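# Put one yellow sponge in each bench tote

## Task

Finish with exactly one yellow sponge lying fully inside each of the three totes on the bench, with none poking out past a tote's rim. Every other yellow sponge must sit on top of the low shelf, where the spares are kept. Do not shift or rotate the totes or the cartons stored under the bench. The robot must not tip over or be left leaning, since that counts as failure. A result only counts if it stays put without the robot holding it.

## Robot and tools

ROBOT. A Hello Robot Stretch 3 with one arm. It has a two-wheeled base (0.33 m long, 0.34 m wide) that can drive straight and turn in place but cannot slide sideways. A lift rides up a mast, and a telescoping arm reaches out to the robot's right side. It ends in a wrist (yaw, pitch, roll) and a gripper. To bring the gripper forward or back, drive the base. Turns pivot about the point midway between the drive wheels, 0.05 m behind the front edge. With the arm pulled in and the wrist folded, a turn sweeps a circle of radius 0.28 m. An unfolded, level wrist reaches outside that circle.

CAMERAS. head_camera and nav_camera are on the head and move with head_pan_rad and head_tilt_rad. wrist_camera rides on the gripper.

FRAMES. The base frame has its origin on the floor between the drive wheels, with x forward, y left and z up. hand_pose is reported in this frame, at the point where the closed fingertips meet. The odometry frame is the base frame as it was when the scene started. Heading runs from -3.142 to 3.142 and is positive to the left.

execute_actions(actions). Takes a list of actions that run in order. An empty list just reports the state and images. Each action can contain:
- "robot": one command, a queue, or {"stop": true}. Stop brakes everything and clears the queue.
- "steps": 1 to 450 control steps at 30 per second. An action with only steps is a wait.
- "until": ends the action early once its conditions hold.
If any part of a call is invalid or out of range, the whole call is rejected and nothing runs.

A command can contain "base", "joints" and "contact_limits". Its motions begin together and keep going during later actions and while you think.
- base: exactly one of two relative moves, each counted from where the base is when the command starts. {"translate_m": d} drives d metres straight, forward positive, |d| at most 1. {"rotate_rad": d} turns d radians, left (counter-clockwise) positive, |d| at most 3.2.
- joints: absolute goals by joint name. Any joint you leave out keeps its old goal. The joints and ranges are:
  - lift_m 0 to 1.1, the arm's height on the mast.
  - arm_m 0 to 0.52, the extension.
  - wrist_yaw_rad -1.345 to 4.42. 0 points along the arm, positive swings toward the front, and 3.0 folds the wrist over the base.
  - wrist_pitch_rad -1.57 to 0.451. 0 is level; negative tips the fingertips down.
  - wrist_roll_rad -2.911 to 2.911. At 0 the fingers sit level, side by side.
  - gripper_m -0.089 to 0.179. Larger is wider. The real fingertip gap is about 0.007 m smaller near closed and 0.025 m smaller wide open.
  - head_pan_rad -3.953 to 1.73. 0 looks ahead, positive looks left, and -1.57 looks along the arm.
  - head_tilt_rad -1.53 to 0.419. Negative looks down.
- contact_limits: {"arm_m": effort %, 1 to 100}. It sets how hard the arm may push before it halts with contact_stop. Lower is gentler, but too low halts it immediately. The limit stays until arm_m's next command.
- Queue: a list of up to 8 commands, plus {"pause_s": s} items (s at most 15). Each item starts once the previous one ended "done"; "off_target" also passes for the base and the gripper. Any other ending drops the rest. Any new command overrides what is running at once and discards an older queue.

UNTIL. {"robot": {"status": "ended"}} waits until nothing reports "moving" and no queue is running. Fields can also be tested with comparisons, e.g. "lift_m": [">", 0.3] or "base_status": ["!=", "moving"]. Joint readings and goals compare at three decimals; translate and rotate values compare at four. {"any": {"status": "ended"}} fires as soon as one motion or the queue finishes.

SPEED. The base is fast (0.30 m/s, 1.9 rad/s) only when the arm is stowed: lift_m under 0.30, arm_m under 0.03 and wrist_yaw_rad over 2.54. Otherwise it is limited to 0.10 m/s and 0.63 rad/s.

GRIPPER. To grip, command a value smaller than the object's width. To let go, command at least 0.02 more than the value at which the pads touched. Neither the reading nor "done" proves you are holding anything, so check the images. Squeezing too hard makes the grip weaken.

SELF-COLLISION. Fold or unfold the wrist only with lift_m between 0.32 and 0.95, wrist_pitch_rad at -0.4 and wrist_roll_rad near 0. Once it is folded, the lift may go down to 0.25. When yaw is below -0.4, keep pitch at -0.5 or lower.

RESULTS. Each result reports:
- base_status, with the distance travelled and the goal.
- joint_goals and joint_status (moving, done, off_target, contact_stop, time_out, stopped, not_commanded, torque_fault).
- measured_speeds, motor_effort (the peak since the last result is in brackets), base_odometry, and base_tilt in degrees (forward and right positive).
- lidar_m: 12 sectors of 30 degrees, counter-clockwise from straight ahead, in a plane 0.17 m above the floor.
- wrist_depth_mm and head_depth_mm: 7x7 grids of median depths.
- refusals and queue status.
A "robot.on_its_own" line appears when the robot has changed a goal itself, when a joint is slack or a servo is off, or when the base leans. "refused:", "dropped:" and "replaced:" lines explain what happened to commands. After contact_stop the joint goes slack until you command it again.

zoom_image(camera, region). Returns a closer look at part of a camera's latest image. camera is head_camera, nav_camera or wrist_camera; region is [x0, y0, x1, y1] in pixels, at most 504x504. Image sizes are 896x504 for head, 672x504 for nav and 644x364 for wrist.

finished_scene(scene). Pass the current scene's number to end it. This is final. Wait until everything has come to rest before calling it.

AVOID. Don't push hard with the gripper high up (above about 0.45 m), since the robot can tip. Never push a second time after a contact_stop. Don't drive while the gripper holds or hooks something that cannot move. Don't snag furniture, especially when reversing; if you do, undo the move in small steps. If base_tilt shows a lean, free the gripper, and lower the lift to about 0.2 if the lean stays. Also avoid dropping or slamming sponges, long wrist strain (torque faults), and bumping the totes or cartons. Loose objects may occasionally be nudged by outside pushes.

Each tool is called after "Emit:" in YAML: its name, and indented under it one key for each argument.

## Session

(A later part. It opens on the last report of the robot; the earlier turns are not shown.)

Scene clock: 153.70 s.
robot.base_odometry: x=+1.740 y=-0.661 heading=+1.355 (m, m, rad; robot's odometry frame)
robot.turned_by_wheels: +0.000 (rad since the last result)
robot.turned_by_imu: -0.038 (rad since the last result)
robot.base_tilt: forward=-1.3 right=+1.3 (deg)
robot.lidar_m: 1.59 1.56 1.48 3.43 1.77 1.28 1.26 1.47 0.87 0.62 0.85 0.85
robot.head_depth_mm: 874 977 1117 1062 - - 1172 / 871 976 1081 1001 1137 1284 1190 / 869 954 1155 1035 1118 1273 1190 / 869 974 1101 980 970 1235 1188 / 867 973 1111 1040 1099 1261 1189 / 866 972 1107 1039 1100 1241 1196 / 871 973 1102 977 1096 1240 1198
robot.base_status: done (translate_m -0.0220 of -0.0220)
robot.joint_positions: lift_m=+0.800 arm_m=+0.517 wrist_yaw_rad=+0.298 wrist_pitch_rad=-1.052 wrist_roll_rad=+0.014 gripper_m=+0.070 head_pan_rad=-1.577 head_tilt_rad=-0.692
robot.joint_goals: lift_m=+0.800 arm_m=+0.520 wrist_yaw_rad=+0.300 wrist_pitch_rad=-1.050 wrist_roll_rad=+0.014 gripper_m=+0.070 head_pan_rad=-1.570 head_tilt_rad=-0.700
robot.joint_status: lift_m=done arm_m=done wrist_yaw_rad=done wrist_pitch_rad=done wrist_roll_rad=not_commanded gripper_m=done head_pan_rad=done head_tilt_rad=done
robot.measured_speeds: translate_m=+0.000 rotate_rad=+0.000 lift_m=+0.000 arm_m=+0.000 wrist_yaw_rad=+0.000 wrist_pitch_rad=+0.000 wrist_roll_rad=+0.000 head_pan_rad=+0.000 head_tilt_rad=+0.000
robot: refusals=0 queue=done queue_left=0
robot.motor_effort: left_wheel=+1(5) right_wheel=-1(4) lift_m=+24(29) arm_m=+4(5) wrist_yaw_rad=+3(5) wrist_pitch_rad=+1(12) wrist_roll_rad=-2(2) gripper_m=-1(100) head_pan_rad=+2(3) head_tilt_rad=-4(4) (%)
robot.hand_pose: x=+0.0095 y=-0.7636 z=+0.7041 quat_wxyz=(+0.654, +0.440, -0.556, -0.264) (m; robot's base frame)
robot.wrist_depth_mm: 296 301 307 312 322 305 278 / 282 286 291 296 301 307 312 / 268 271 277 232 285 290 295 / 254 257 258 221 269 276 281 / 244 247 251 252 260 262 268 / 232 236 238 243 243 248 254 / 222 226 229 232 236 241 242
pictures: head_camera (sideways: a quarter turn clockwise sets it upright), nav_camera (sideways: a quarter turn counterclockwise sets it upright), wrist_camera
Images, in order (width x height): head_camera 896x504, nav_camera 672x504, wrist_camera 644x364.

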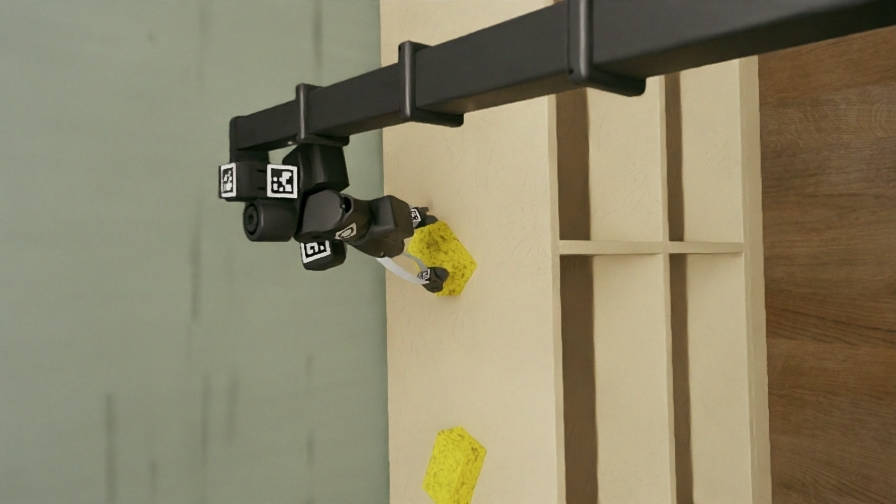

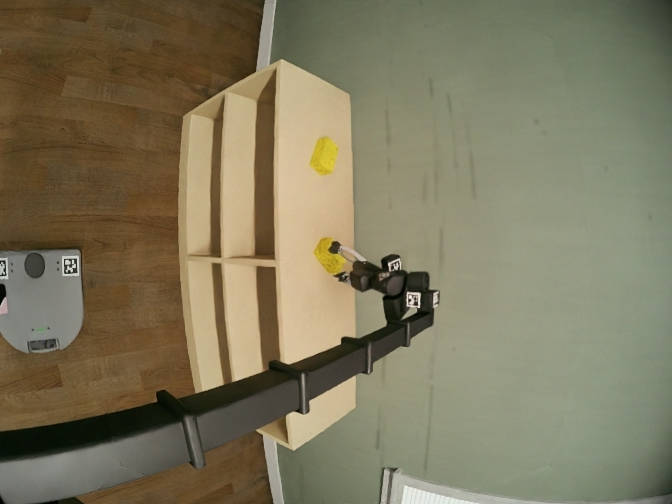

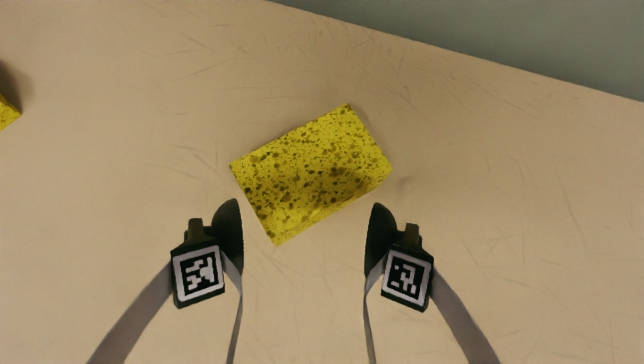

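Emit:
execute_actions:
  actions:
    - {"robot":[{"base":{"translate_m":-0.04},"joints":{"gripper_m":0.179,"wrist_yaw_rad":0.7}},{"joints":{"lift_m":0.75}}],"steps":450,"until":{"robot":{"status":"ended"}}}

Scene clock: 160.33 s.
robot.base_odometry: x=+1.731 y=-0.700 heading=+1.355 (m, m, rad; robot's odometry frame)
robot.turned_by_wheels: +0.000 (rad since the last result)
robot.turned_by_imu: +0.000 (rad since the last result)
robot.base_tilt: forward=-1.3 right=+1.3 (deg)
robot.lidar_m: 1.63 1.56 1.51 3.40 1.71 1.24 1.22 1.47 0.84 0.62 0.90 0.88
robot.head_depth_mm: 870 979 1119 1033 1122 - - / 870 979 1091 - 1121 1282 1196 / 872 975 - 1005 1125 1282 1192 / 871 974 1073 1001 969 1256 1195 / 868 975 1107 1035 1100 1254 1192 / 870 973 1106 1032 1098 1253 1192 / 868 971 1104 1004 1100 1243 1196
robot.base_status: done (translate_m -0.0400 of -0.0400)
robot.joint_positions: lift_m=+0.750 arm_m=+0.517 wrist_yaw_rad=+0.698 wrist_pitch_rad=-1.053 wrist_roll_rad=+0.014 gripper_m=+0.179 head_pan_rad=-1.577 head_tilt_rad=-0.692
robot.joint_goals: lift_m=+0.750 arm_m=+0.520 wrist_yaw_rad=+0.700 wrist_pitch_rad=-1.050 wrist_roll_rad=+0.014 gripper_m=+0.179 head_pan_rad=-1.570 head_tilt_rad=-0.700
robot.joint_status: lift_m=done arm_m=done wrist_yaw_rad=done wrist_pitch_rad=done wrist_roll_rad=not_commanded gripper_m=done head_pan_rad=done head_tilt_rad=done
robot.measured_speeds: translate_m=+0.000 rotate_rad=+0.000 lift_m=+0.000 arm_m=+0.000 wrist_yaw_rad=+0.000 wrist_pitch_rad=+0.000 wrist_roll_rad=+0.000 head_pan_rad=+0.000 head_tilt_rad=+0.000
robot: refusals=0 queue=done queue_left=0
robot.motor_effort: left_wheel=+1(2) right_wheel=-1(4) lift_m=+20(27) arm_m=+4(4) wrist_yaw_rad=+3(2) wrist_pitch_rad=+1(1) wrist_roll_rad=-1(2) gripper_m=+0(86) head_pan_rad=+2(3) head_tilt_rad=-4(5) (%)
robot.hand_pose: x=+0.0465 y=-0.7436 z=+0.6543 quat_wxyz=(+0.693, +0.542, -0.457, -0.129) (m; robot's base frame)
robot.wrist_depth_mm: 239 243 248 254 257 263 250 / 227 229 235 189 191 248 254 / 216 220 221 178 181 235 238 / 207 209 211 190 213 224 226 / 198 199 203 206 208 214 214 / - 190 193 196 199 - 205 / 683 183 185 187 191 192 197
pictures: head_camera (sideways: a quarter turn clockwise sets it upright), nav_camera (sideways: a quarter turn counterclockwise sets it upright), wrist_camera
Images, in order (width x height): head_camera 896x504, nav_camera 672x504, wrist_camera 644x364.

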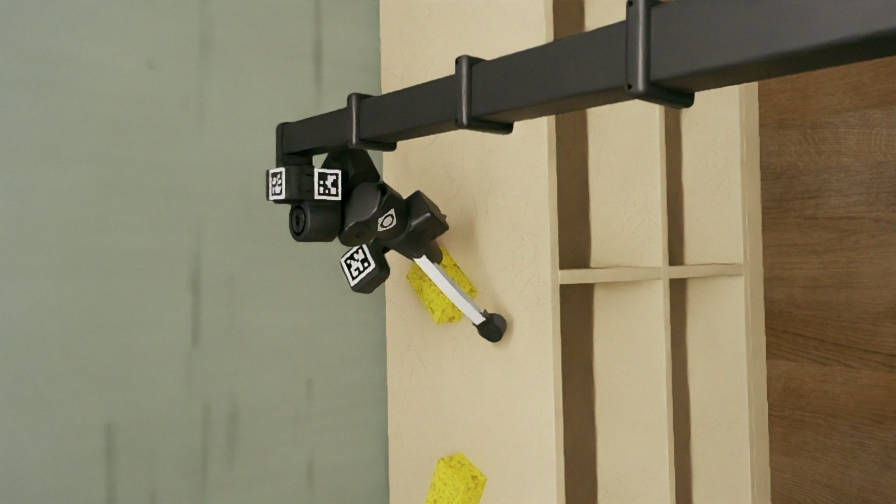

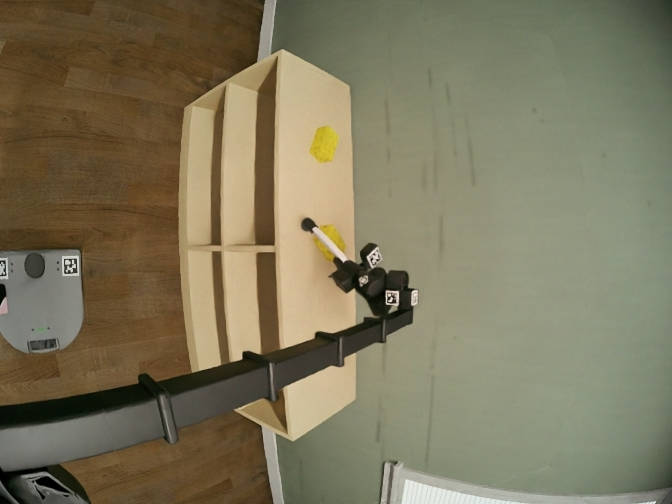

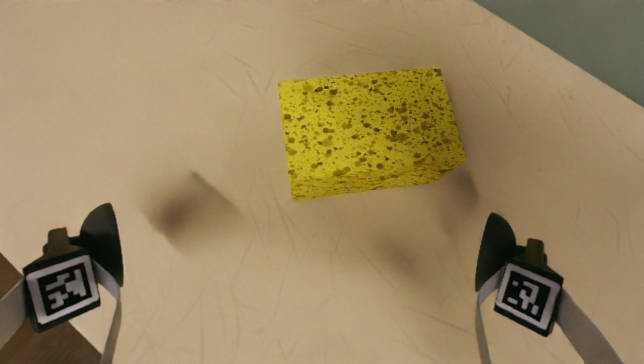

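Emit:
execute_actions:
  actions:
    - {"robot":[{"joints":{"wrist_pitch_rad":-0.82,"wrist_yaw_rad":0.5}},{"joints":{"lift_m":0.72}}],"steps":450,"until":{"robot":{"status":"ended"}}}

Scene clock: 162.33 s.
robot.base_odometry: x=+1.731 y=-0.700 heading=+1.355 (m, m, rad; robot's odometry frame)
robot.turned_by_wheels: +0.000 (rad since the last result)
robot.turned_by_imu: +0.000 (rad since the last result)
robot.base_tilt: forward=-1.3 right=+1.3 (deg)
robot.lidar_m: 1.63 1.56 1.51 3.43 1.71 1.24 1.22 1.47 0.85 0.62 0.90 0.88
robot.head_depth_mm: 872 978 1111 1032 1124 - - / 870 975 1094 1067 1140 1286 1190 / 869 975 1064 1008 1123 1280 1189 / 872 970 1085 984 971 1256 1192 / 872 976 1107 1005 1100 1261 1194 / 868 968 1111 1036 1103 1253 1193 / 864 971 1114 1004 1097 1240 1195
robot.base_status: done (translate_m -0.0400 of -0.0400)
robot.joint_positions: lift_m=+0.720 arm_m=+0.517 wrist_yaw_rad=+0.502 wrist_pitch_rad=-0.837 wrist_roll_rad=+0.013 gripper_m=+0.179 head_pan_rad=-1.577 head_tilt_rad=-0.692
robot.joint_goals: lift_m=+0.720 arm_m=+0.520 wrist_yaw_rad=+0.500 wrist_pitch_rad=-0.820 wrist_roll_rad=+0.013 gripper_m=+0.179 head_pan_rad=-1.570 head_tilt_rad=-0.700
robot.joint_status: lift_m=done arm_m=done wrist_yaw_rad=done wrist_pitch_rad=done wrist_roll_rad=not_commanded gripper_m=done head_pan_rad=done head_tilt_rad=done
robot.measured_speeds: translate_m=+0.000 rotate_rad=+0.000 lift_m=+0.000 arm_m=+0.000 wrist_yaw_rad=+0.000 wrist_pitch_rad=+0.000 wrist_roll_rad=+0.000 head_pan_rad=+0.000 head_tilt_rad=+0.000
robot: refusals=0 queue=done queue_left=0
robot.motor_effort: left_wheel=+1(1) right_wheel=-1(1) lift_m=+20(17) arm_m=+4(4) wrist_yaw_rad=-3(2) wrist_pitch_rad=+5(5) wrist_roll_rad=-2(2) gripper_m=+0(0) head_pan_rad=+3(2) head_tilt_rad=-4(4) (%)
robot.hand_pose: x=+0.0525 y=-0.7971 z=+0.6525 quat_wxyz=(+0.694, +0.438, -0.559, -0.121) (m; robot's base frame)
robot.wrist_depth_mm: 289 292 298 314 282 248 220 / 257 261 268 274 280 276 245 / 232 237 242 245 251 256 265 / 213 216 174 173 225 232 237 / 199 200 161 161 204 215 216 / - 184 183 187 191 - 200 / 168 172 173 175 179 180 185
pictures: head_camera (sideways: a quarter turn clockwise sets it upright), nav_camera (sideways: a quarter turn counterclockwise sets it upright), wrist_camera
Images, in order (width x height): head_camera 896x504, nav_camera 672x504, wrist_camera 644x364.

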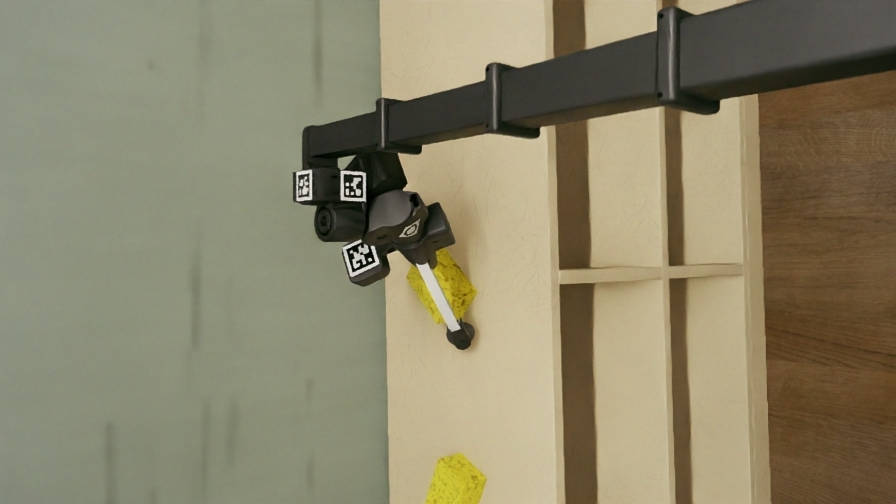

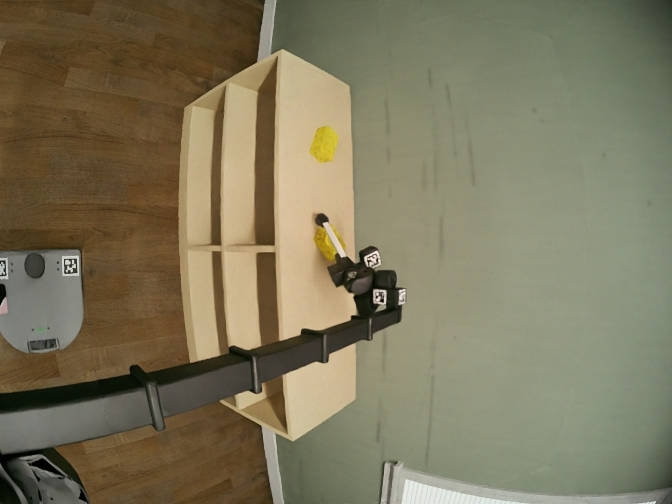

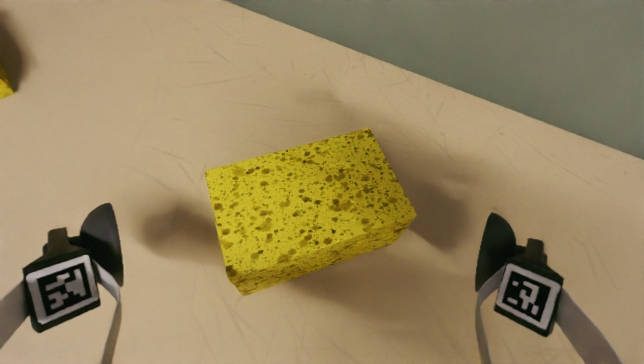

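Emit:
execute_actions:
  actions:
    - {"robot":[{"joints":{"lift_m":0.695}},{"joints":{"gripper_m":0.065}},{"pause_s":0.5},{"joints":{"lift_m":0.8}}],"steps":450,"until":{"robot":{"status":"ended"}}}

Scene clock: 167.10 s.
robot.base_odometry: x=+1.731 y=-0.700 heading=+1.355 (m, m, rad; robot's odometry frame)
robot.turned_by_wheels: +0.000 (rad since the last result)
robot.turned_by_imu: +0.000 (rad since the last result)
robot.base_tilt: forward=-1.3 right=+1.3 (deg)
robot.lidar_m: 1.62 1.56 1.51 3.42 1.72 1.23 1.22 1.47 0.84 0.62 0.90 0.88
robot.head_depth_mm: 874 976 1112 1064 - - 1166 / 869 974 1082 1004 1140 1285 1188 / 868 964 1156 1036 1126 1282 1183 / 873 975 1059 1005 969 1258 1188 / 872 977 1114 1005 1103 1257 1187 / 869 976 1109 1038 1097 1248 1196 / 867 969 1108 1001 1107 1251 1194
robot.base_status: done (translate_m -0.0400 of -0.0400)
robot.joint_positions: lift_m=+0.800 arm_m=+0.517 wrist_yaw_rad=+0.498 wrist_pitch_rad=-0.828 wrist_roll_rad=+0.012 gripper_m=+0.066 head_pan_rad=-1.577 head_tilt_rad=-0.692
robot.joint_goals: lift_m=+0.800 arm_m=+0.520 wrist_yaw_rad=+0.500 wrist_pitch_rad=-0.820 wrist_roll_rad=+0.012 gripper_m=+0.065 head_pan_rad=-1.570 head_tilt_rad=-0.700
robot.joint_status: lift_m=done arm_m=done wrist_yaw_rad=done wrist_pitch_rad=done wrist_roll_rad=not_commanded gripper_m=done head_pan_rad=done head_tilt_rad=done
robot.measured_speeds: translate_m=+0.000 rotate_rad=+0.000 lift_m=+0.000 arm_m=+0.000 wrist_yaw_rad=+0.000 wrist_pitch_rad=+0.000 wrist_roll_rad=+0.000 head_pan_rad=+0.000 head_tilt_rad=+0.000
robot: refusals=0 queue=done queue_left=0
robot.motor_effort: left_wheel=+1(3) right_wheel=-1(3) lift_m=+25(26) arm_m=+4(4) wrist_yaw_rad=+3(8) wrist_pitch_rad=+2(5) wrist_roll_rad=+0(2) gripper_m=-16(92) head_pan_rad=+3(2) head_tilt_rad=-4(4) (%)
robot.hand_pose: x=+0.0527 y=-0.7990 z=+0.7335 quat_wxyz=(+0.694, +0.434, -0.561, -0.119) (m; robot's base frame)
robot.wrist_depth_mm: 401 419 386 325 277 246 219 / 364 369 384 373 322 278 245 / 312 334 342 169 356 317 275 / 298 305 147 149 311 328 314 / 276 282 133 141 174 299 303 / 257 261 254 262 269 277 281 / 239 241 243 245 252 254 260
pictures: head_camera (sideways: a quarter turn clockwise sets it upright), nav_camera (sideways: a quarter turn counterclockwise sets it upright), wrist_camera
Images, in order (width x height): head_camera 896x504, nav_camera 672x504, wrist_camera 644x364.

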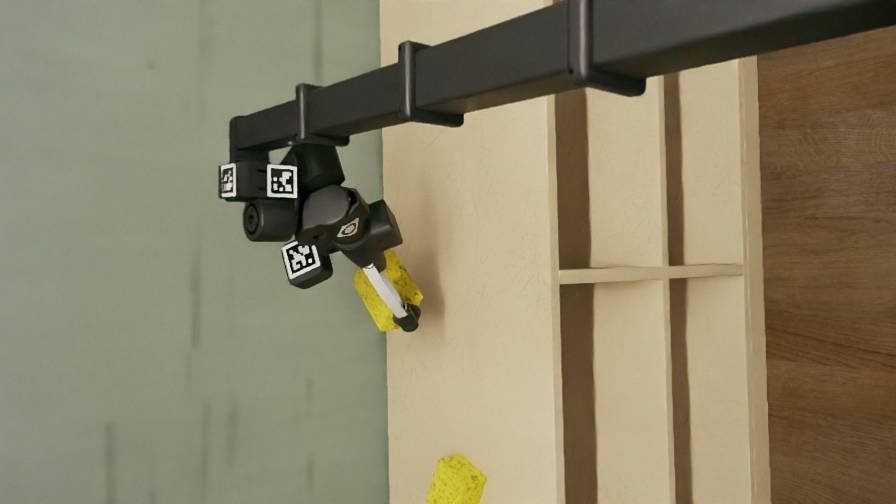

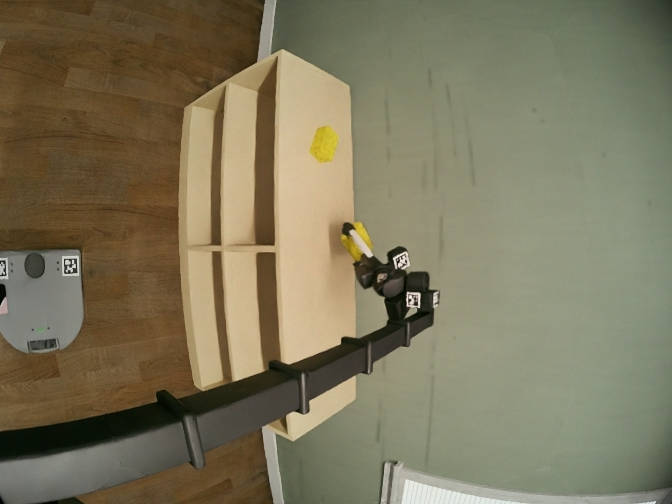

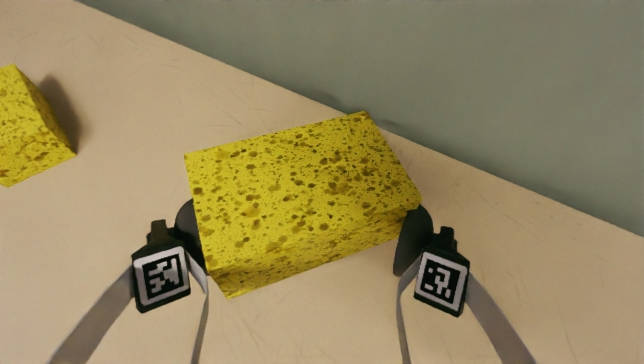

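Emit:
execute_actions:
  actions:
    - {"robot":[{"joints":{"lift_m":1.1,"arm_m":0,"wrist_pitch_rad":-0.3,"wrist_yaw_rad":0},"base":{"translate_m":-0.84}},{"base":{"rotate_rad":-1.533},"joints":{"head_tilt_rad":-0.45}},{"base":{"translate_m":-0.55}}],"steps":450,"until":{"robot":{"status":"ended"}}}
    - {"steps":450,"until":{"robot":{"status":"ended"}}}

Scene clock: 186.77 s.
robot.base_odometry: x=+1.010 y=-1.424 heading=-0.178 (m, m, rad; robot's odometry frame)
robot.turned_by_wheels: -1.533 (rad since the last result)
robot.turned_by_imu: -1.531 (rad since the last result)
robot.base_tilt: forward=-1.3 right=+1.2 (deg)
robot.lidar_m: 1.23 1.47 1.88 1.97 1.98 2.75 2.89 0.46 0.35 0.34 0.35 1.62
robot.head_depth_mm: 1033 - - - - - 1023 / 1037 - - - - - 1008 / 1036 - - - - - 1071 / 1062 1137 1202 353 593 486 1023 / 1064 1145 1205 793 614 487 1024 / 1064 1149 1211 833 616 488 1043 / 1076 1161 1250 835 614 488 1322
robot.base_status: done (translate_m -0.5500 of -0.5500)
robot.joint_positions: lift_m=+1.100 arm_m=+0.000 wrist_yaw_rad=+0.001 wrist_pitch_rad=-0.325 wrist_roll_rad=+0.012 gripper_m=+0.066 head_pan_rad=-1.577 head_tilt_rad=-0.458
robot.joint_goals: lift_m=+1.100 arm_m=+0.000 wrist_yaw_rad=+0.000 wrist_pitch_rad=-0.300 wrist_roll_rad=+0.012 gripper_m=+0.065 head_pan_rad=-1.570 head_tilt_rad=-0.450
robot.joint_status: lift_m=done arm_m=done wrist_yaw_rad=done wrist_pitch_rad=done wrist_roll_rad=not_commanded gripper_m=done head_pan_rad=done head_tilt_rad=done
robot.measured_speeds: translate_m=+0.000 rotate_rad=+0.000 lift_m=+0.000 arm_m=+0.000 wrist_yaw_rad=+0.000 wrist_pitch_rad=+0.000 wrist_roll_rad=+0.000 head_pan_rad=+0.000 head_tilt_rad=+0.000
robot: refusals=0 queue=done queue_left=0
robot.motor_effort: left_wheel=+1(6) right_wheel=-1(4) lift_m=+25(28) arm_m=-5(5) wrist_yaw_rad=-1(3) wrist_pitch_rad=+7(7) wrist_roll_rad=+0(1) gripper_m=-15(16) head_pan_rad=+2(3) head_tilt_rad=+4(24) (%)
robot.hand_pose: x=-0.0213 y=-0.3805 z=+1.1339 quat_wxyz=(+0.694, +0.114, -0.701, -0.115) (m; robot's base frame)
robot.wrist_depth_mm: 917 895 885 883 890 877 880 / 988 968 960 936 964 940 930 / - - 816 168 759 710 902 / - 590 147 149 574 517 547 / - 468 132 141 174 415 353 / 385 405 372 394 408 378 305 / 334 335 341 344 351 346 260
pictures: head_camera (sideways: a quarter turn clockwise sets it upright), nav_camera (sideways: a quarter turn counterclockwise sets it upright), wrist_camera
Images, in order (width x height): head_camera 896x504, nav_camera 672x504, wrist_camera 644x364.

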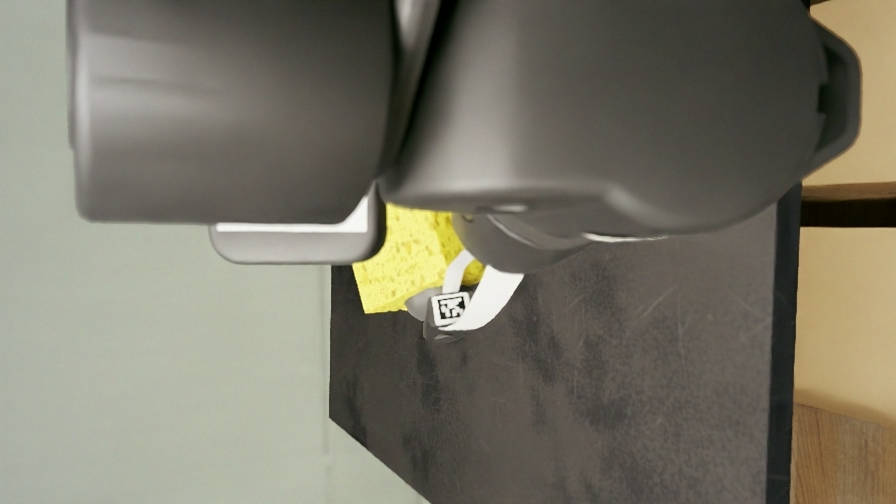

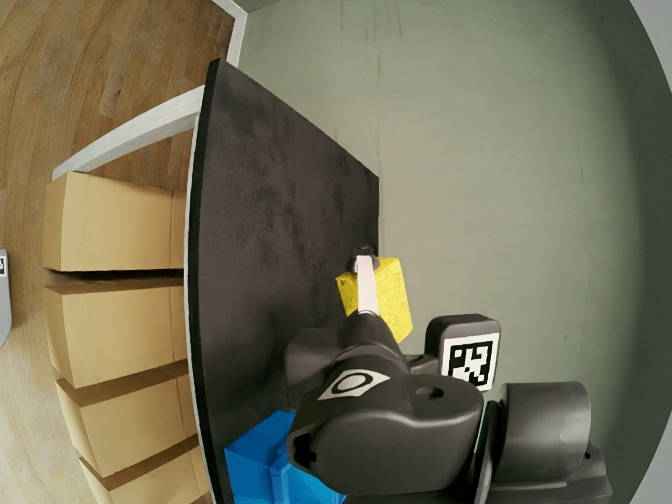

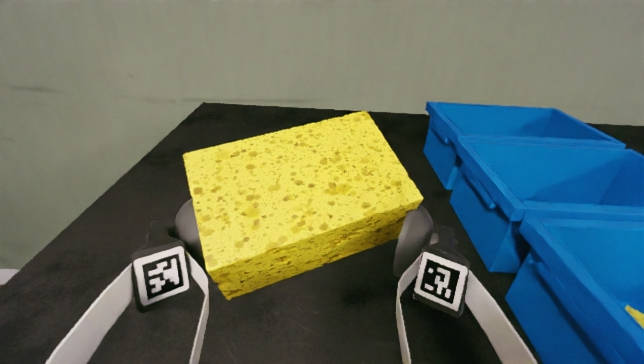

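Lateral 0.34 as before. Reverse 0.41 and position over the middle.

Emit:
execute_actions:
  actions:
    - {"robot":[{"base":{"translate_m":-0.41}},{"joints":{"arm_m":0.26}},{"joints":{"wrist_pitch_rad":-0.62}}],"steps":450,"until":{"robot":{"status":"ended"}}}

Scene clock: 198.27 s.
robot.base_odometry: x=+0.607 y=-1.351 heading=-0.178 (m, m, rad; robot's odometry frame)
robot.turned_by_wheels: +0.000 (rad since the last result)
robot.turned_by_imu: -0.001 (rad since the last result)
robot.base_tilt: forward=-1.3 right=+1.2 (deg)
robot.lidar_m: 1.63 1.82 2.58 1.91 1.99 2.85 2.48 0.44 0.33 0.33 0.34 0.51
robot.head_depth_mm: 1016 1119 1194 838 460 421 1001 / - - 943 582 570 422 998 / 1030 - - 556 570 423 996 / 1044 1128 1187 570 574 425 1021 / 1049 1136 1184 579 568 426 992 / 1054 1142 1207 578 523 427 1026 / 1057 1140 1198 833 449 447 1047
robot.base_status: done (translate_m -0.4100 of -0.4100)
robot.joint_positions: lift_m=+1.100 arm_m=+0.260 wrist_yaw_rad=+0.001 wrist_pitch_rad=-0.631 wrist_roll_rad=+0.012 gripper_m=+0.066 head_pan_rad=-1.577 head_tilt_rad=-0.458
robot.joint_goals: lift_m=+1.100 arm_m=+0.260 wrist_yaw_rad=+0.000 wrist_pitch_rad=-0.620 wrist_roll_rad=+0.012 gripper_m=+0.065 head_pan_rad=-1.570 head_tilt_rad=-0.450
robot.joint_status: lift_m=done arm_m=done wrist_yaw_rad=done wrist_pitch_rad=done wrist_roll_rad=not_commanded gripper_m=done head_pan_rad=done head_tilt_rad=done
robot.measured_speeds: translate_m=+0.000 rotate_rad=+0.000 lift_m=+0.000 arm_m=+0.000 wrist_yaw_rad=+0.000 wrist_pitch_rad=+0.000 wrist_roll_rad=+0.000 head_pan_rad=+0.000 head_tilt_rad=+0.000
robot: refusals=0 queue=done queue_left=0
robot.motor_effort: left_wheel=+1(3) right_wheel=-2(4) lift_m=+25(24) arm_m=+5(6) wrist_yaw_rad=-1(1) wrist_pitch_rad=+3(7) wrist_roll_rad=-1(1) gripper_m=-15(16) head_pan_rad=+3(3) head_tilt_rad=+4(4) (%)
robot.hand_pose: x=-0.0214 y=-0.5973 z=+1.0680 quat_wxyz=(+0.669, +0.219, -0.676, -0.221) (m; robot's base frame)
robot.wrist_depth_mm: 601 617 419 424 669 676 689 / 496 486 378 456 423 573 592 / 420 277 277 169 284 470 491 / 362 265 147 149 273 393 413 / 200 251 132 140 174 242 363 / 192 239 279 294 299 194 321 / 157 159 159 162 163 166 283
pictures: head_camera (sideways: a quarter turn clockwise sets it upright), nav_camera (sideways: a quarter turn counterclockwise sets it upright), wrist_camera
Images, in order (width x height): head_camera 896x504, nav_camera 672x504, wrist_camera 644x364.

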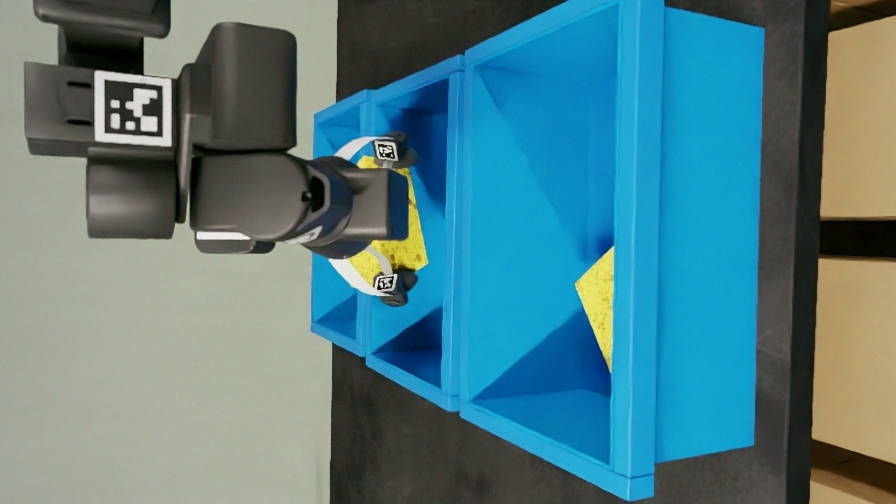

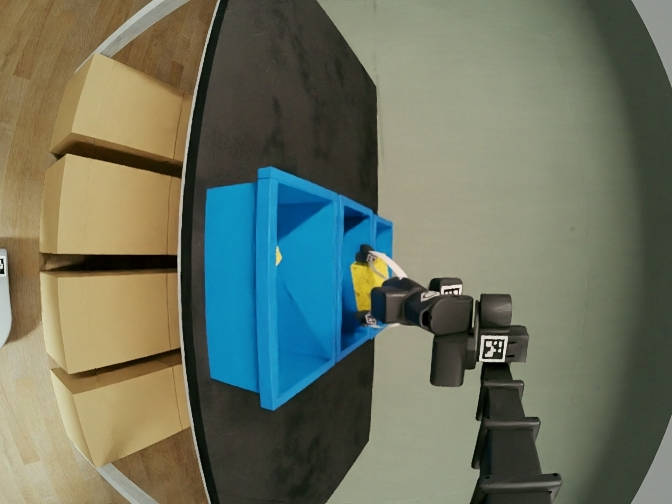

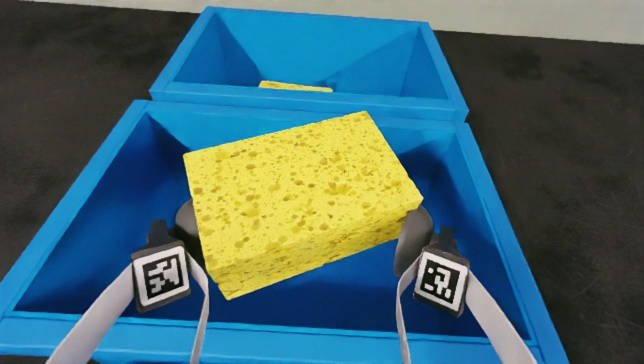

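Looks over the middle tote; release.

Emit:
execute_actions:
  actions:
    - {"robot":[{"joints":{"gripper_m":0.125}},{"pause_s":0.7},{"joints":{"wrist_pitch_rad":-0.35}},{"joints":{"arm_m":0.08}},{"joints":{"wrist_pitch_rad":-0.55}}],"steps":450,"until":{"robot":{"status":"ended"}}}

Scene clock: 204.37 s.
robot.base_odometry: x=+0.607 y=-1.351 heading=-0.178 (m, m, rad; robot's odometry frame)
robot.turned_by_wheels: +0.000 (rad since the last result)
robot.turned_by_imu: +0.000 (rad since the last result)
robot.base_tilt: forward=-1.2 right=+1.2 (deg)
robot.lidar_m: 1.63 1.82 2.58 1.91 1.99 2.85 2.48 0.45 0.34 0.33 0.34 0.52
robot.head_depth_mm: - - - - 461 420 1003 / 1024 - - - 569 422 1000 / 1025 - - - 568 423 1001 / 1052 1133 947 743 568 425 1023 / 1057 1139 1192 747 568 427 999 / 1056 1138 1204 579 522 428 1023 / 1059 1143 1198 834 449 447 1046
robot.base_status: done (translate_m -0.4100 of -0.4100)
robot.joint_positions: lift_m=+1.100 arm_m=+0.080 wrist_yaw_rad=+0.001 wrist_pitch_rad=-0.560 wrist_roll_rad=+0.012 gripper_m=+0.125 head_pan_rad=-1.577 head_tilt_rad=-0.458
robot.joint_goals: lift_m=+1.100 arm_m=+0.080 wrist_yaw_rad=+0.000 wrist_pitch_rad=-0.550 wrist_roll_rad=+0.012 gripper_m=+0.125 head_pan_rad=-1.570 head_tilt_rad=-0.450
robot.joint_status: lift_m=done arm_m=done wrist_yaw_rad=done wrist_pitch_rad=done wrist_roll_rad=not_commanded gripper_m=done head_pan_rad=done head_tilt_rad=done
robot.measured_speeds: translate_m=+0.000 rotate_rad=+0.000 lift_m=+0.000 arm_m=+0.000 wrist_yaw_rad=+0.000 wrist_pitch_rad=+0.000 wrist_roll_rad=+0.000 head_pan_rad=+0.000 head_tilt_rad=+0.000
robot: refusals=0 queue=done queue_left=0
robot.motor_effort: left_wheel=+2(2) right_wheel=-2(1) lift_m=+25(24) arm_m=-6(8) wrist_yaw_rad=-1(1) wrist_pitch_rad=+3(7) wrist_roll_rad=-1(1) gripper_m=+0(79) head_pan_rad=+3(3) head_tilt_rad=+4(4) (%)
robot.hand_pose: x=-0.0214 y=-0.4295 z=+1.0819 quat_wxyz=(+0.676, +0.195, -0.683, -0.197) (m; robot's base frame)
robot.wrist_depth_mm: 734 757 564 581 805 810 828 / 574 583 414 431 433 666 702 / 464 343 423 462 433 531 551 / 401 257 267 266 273 447 458 / 327 242 309 307 306 375 386 / 193 - 305 317 321 334 338 / 197 233 238 282 279 211 295
pictures: head_camera (sideways: a quarter turn clockwise sets it upright), nav_camera (sideways: a quarter turn counterclockwise sets it upright), wrist_camera
Images, in order (width x height): head_camera 896x504, nav_camera 672x504, wrist_camera 644x364.

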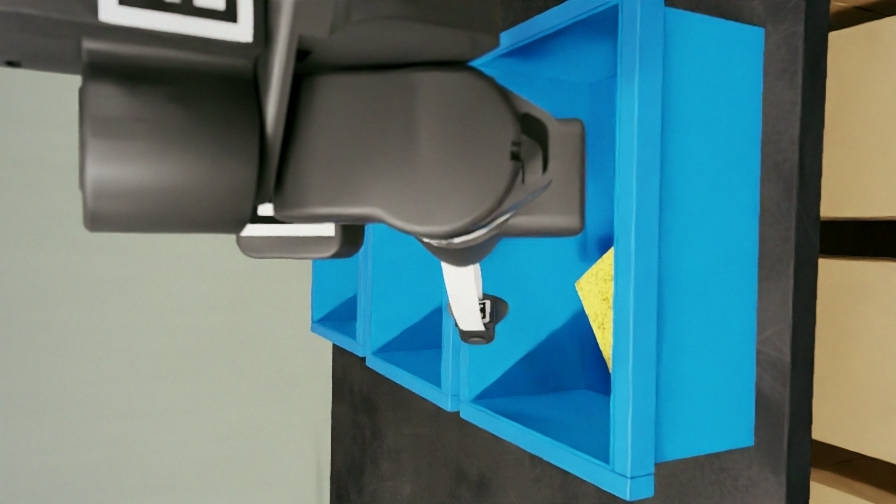

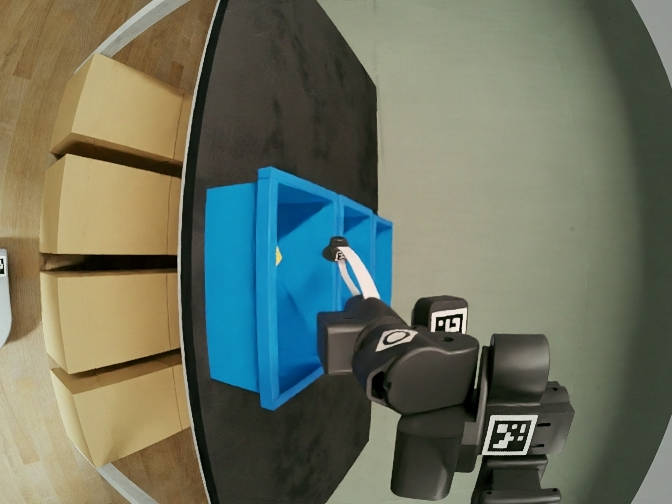

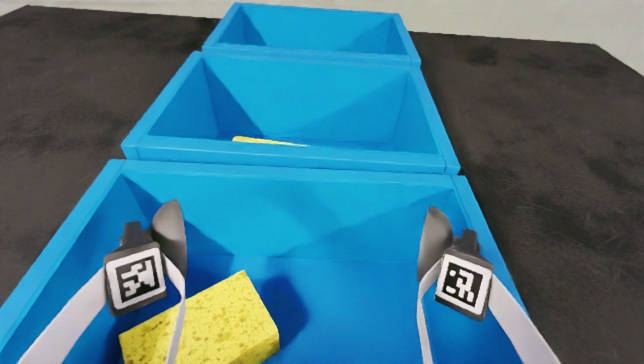

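Emit:
finished_scene:
  scene: 2

The scene is finished: the task was done.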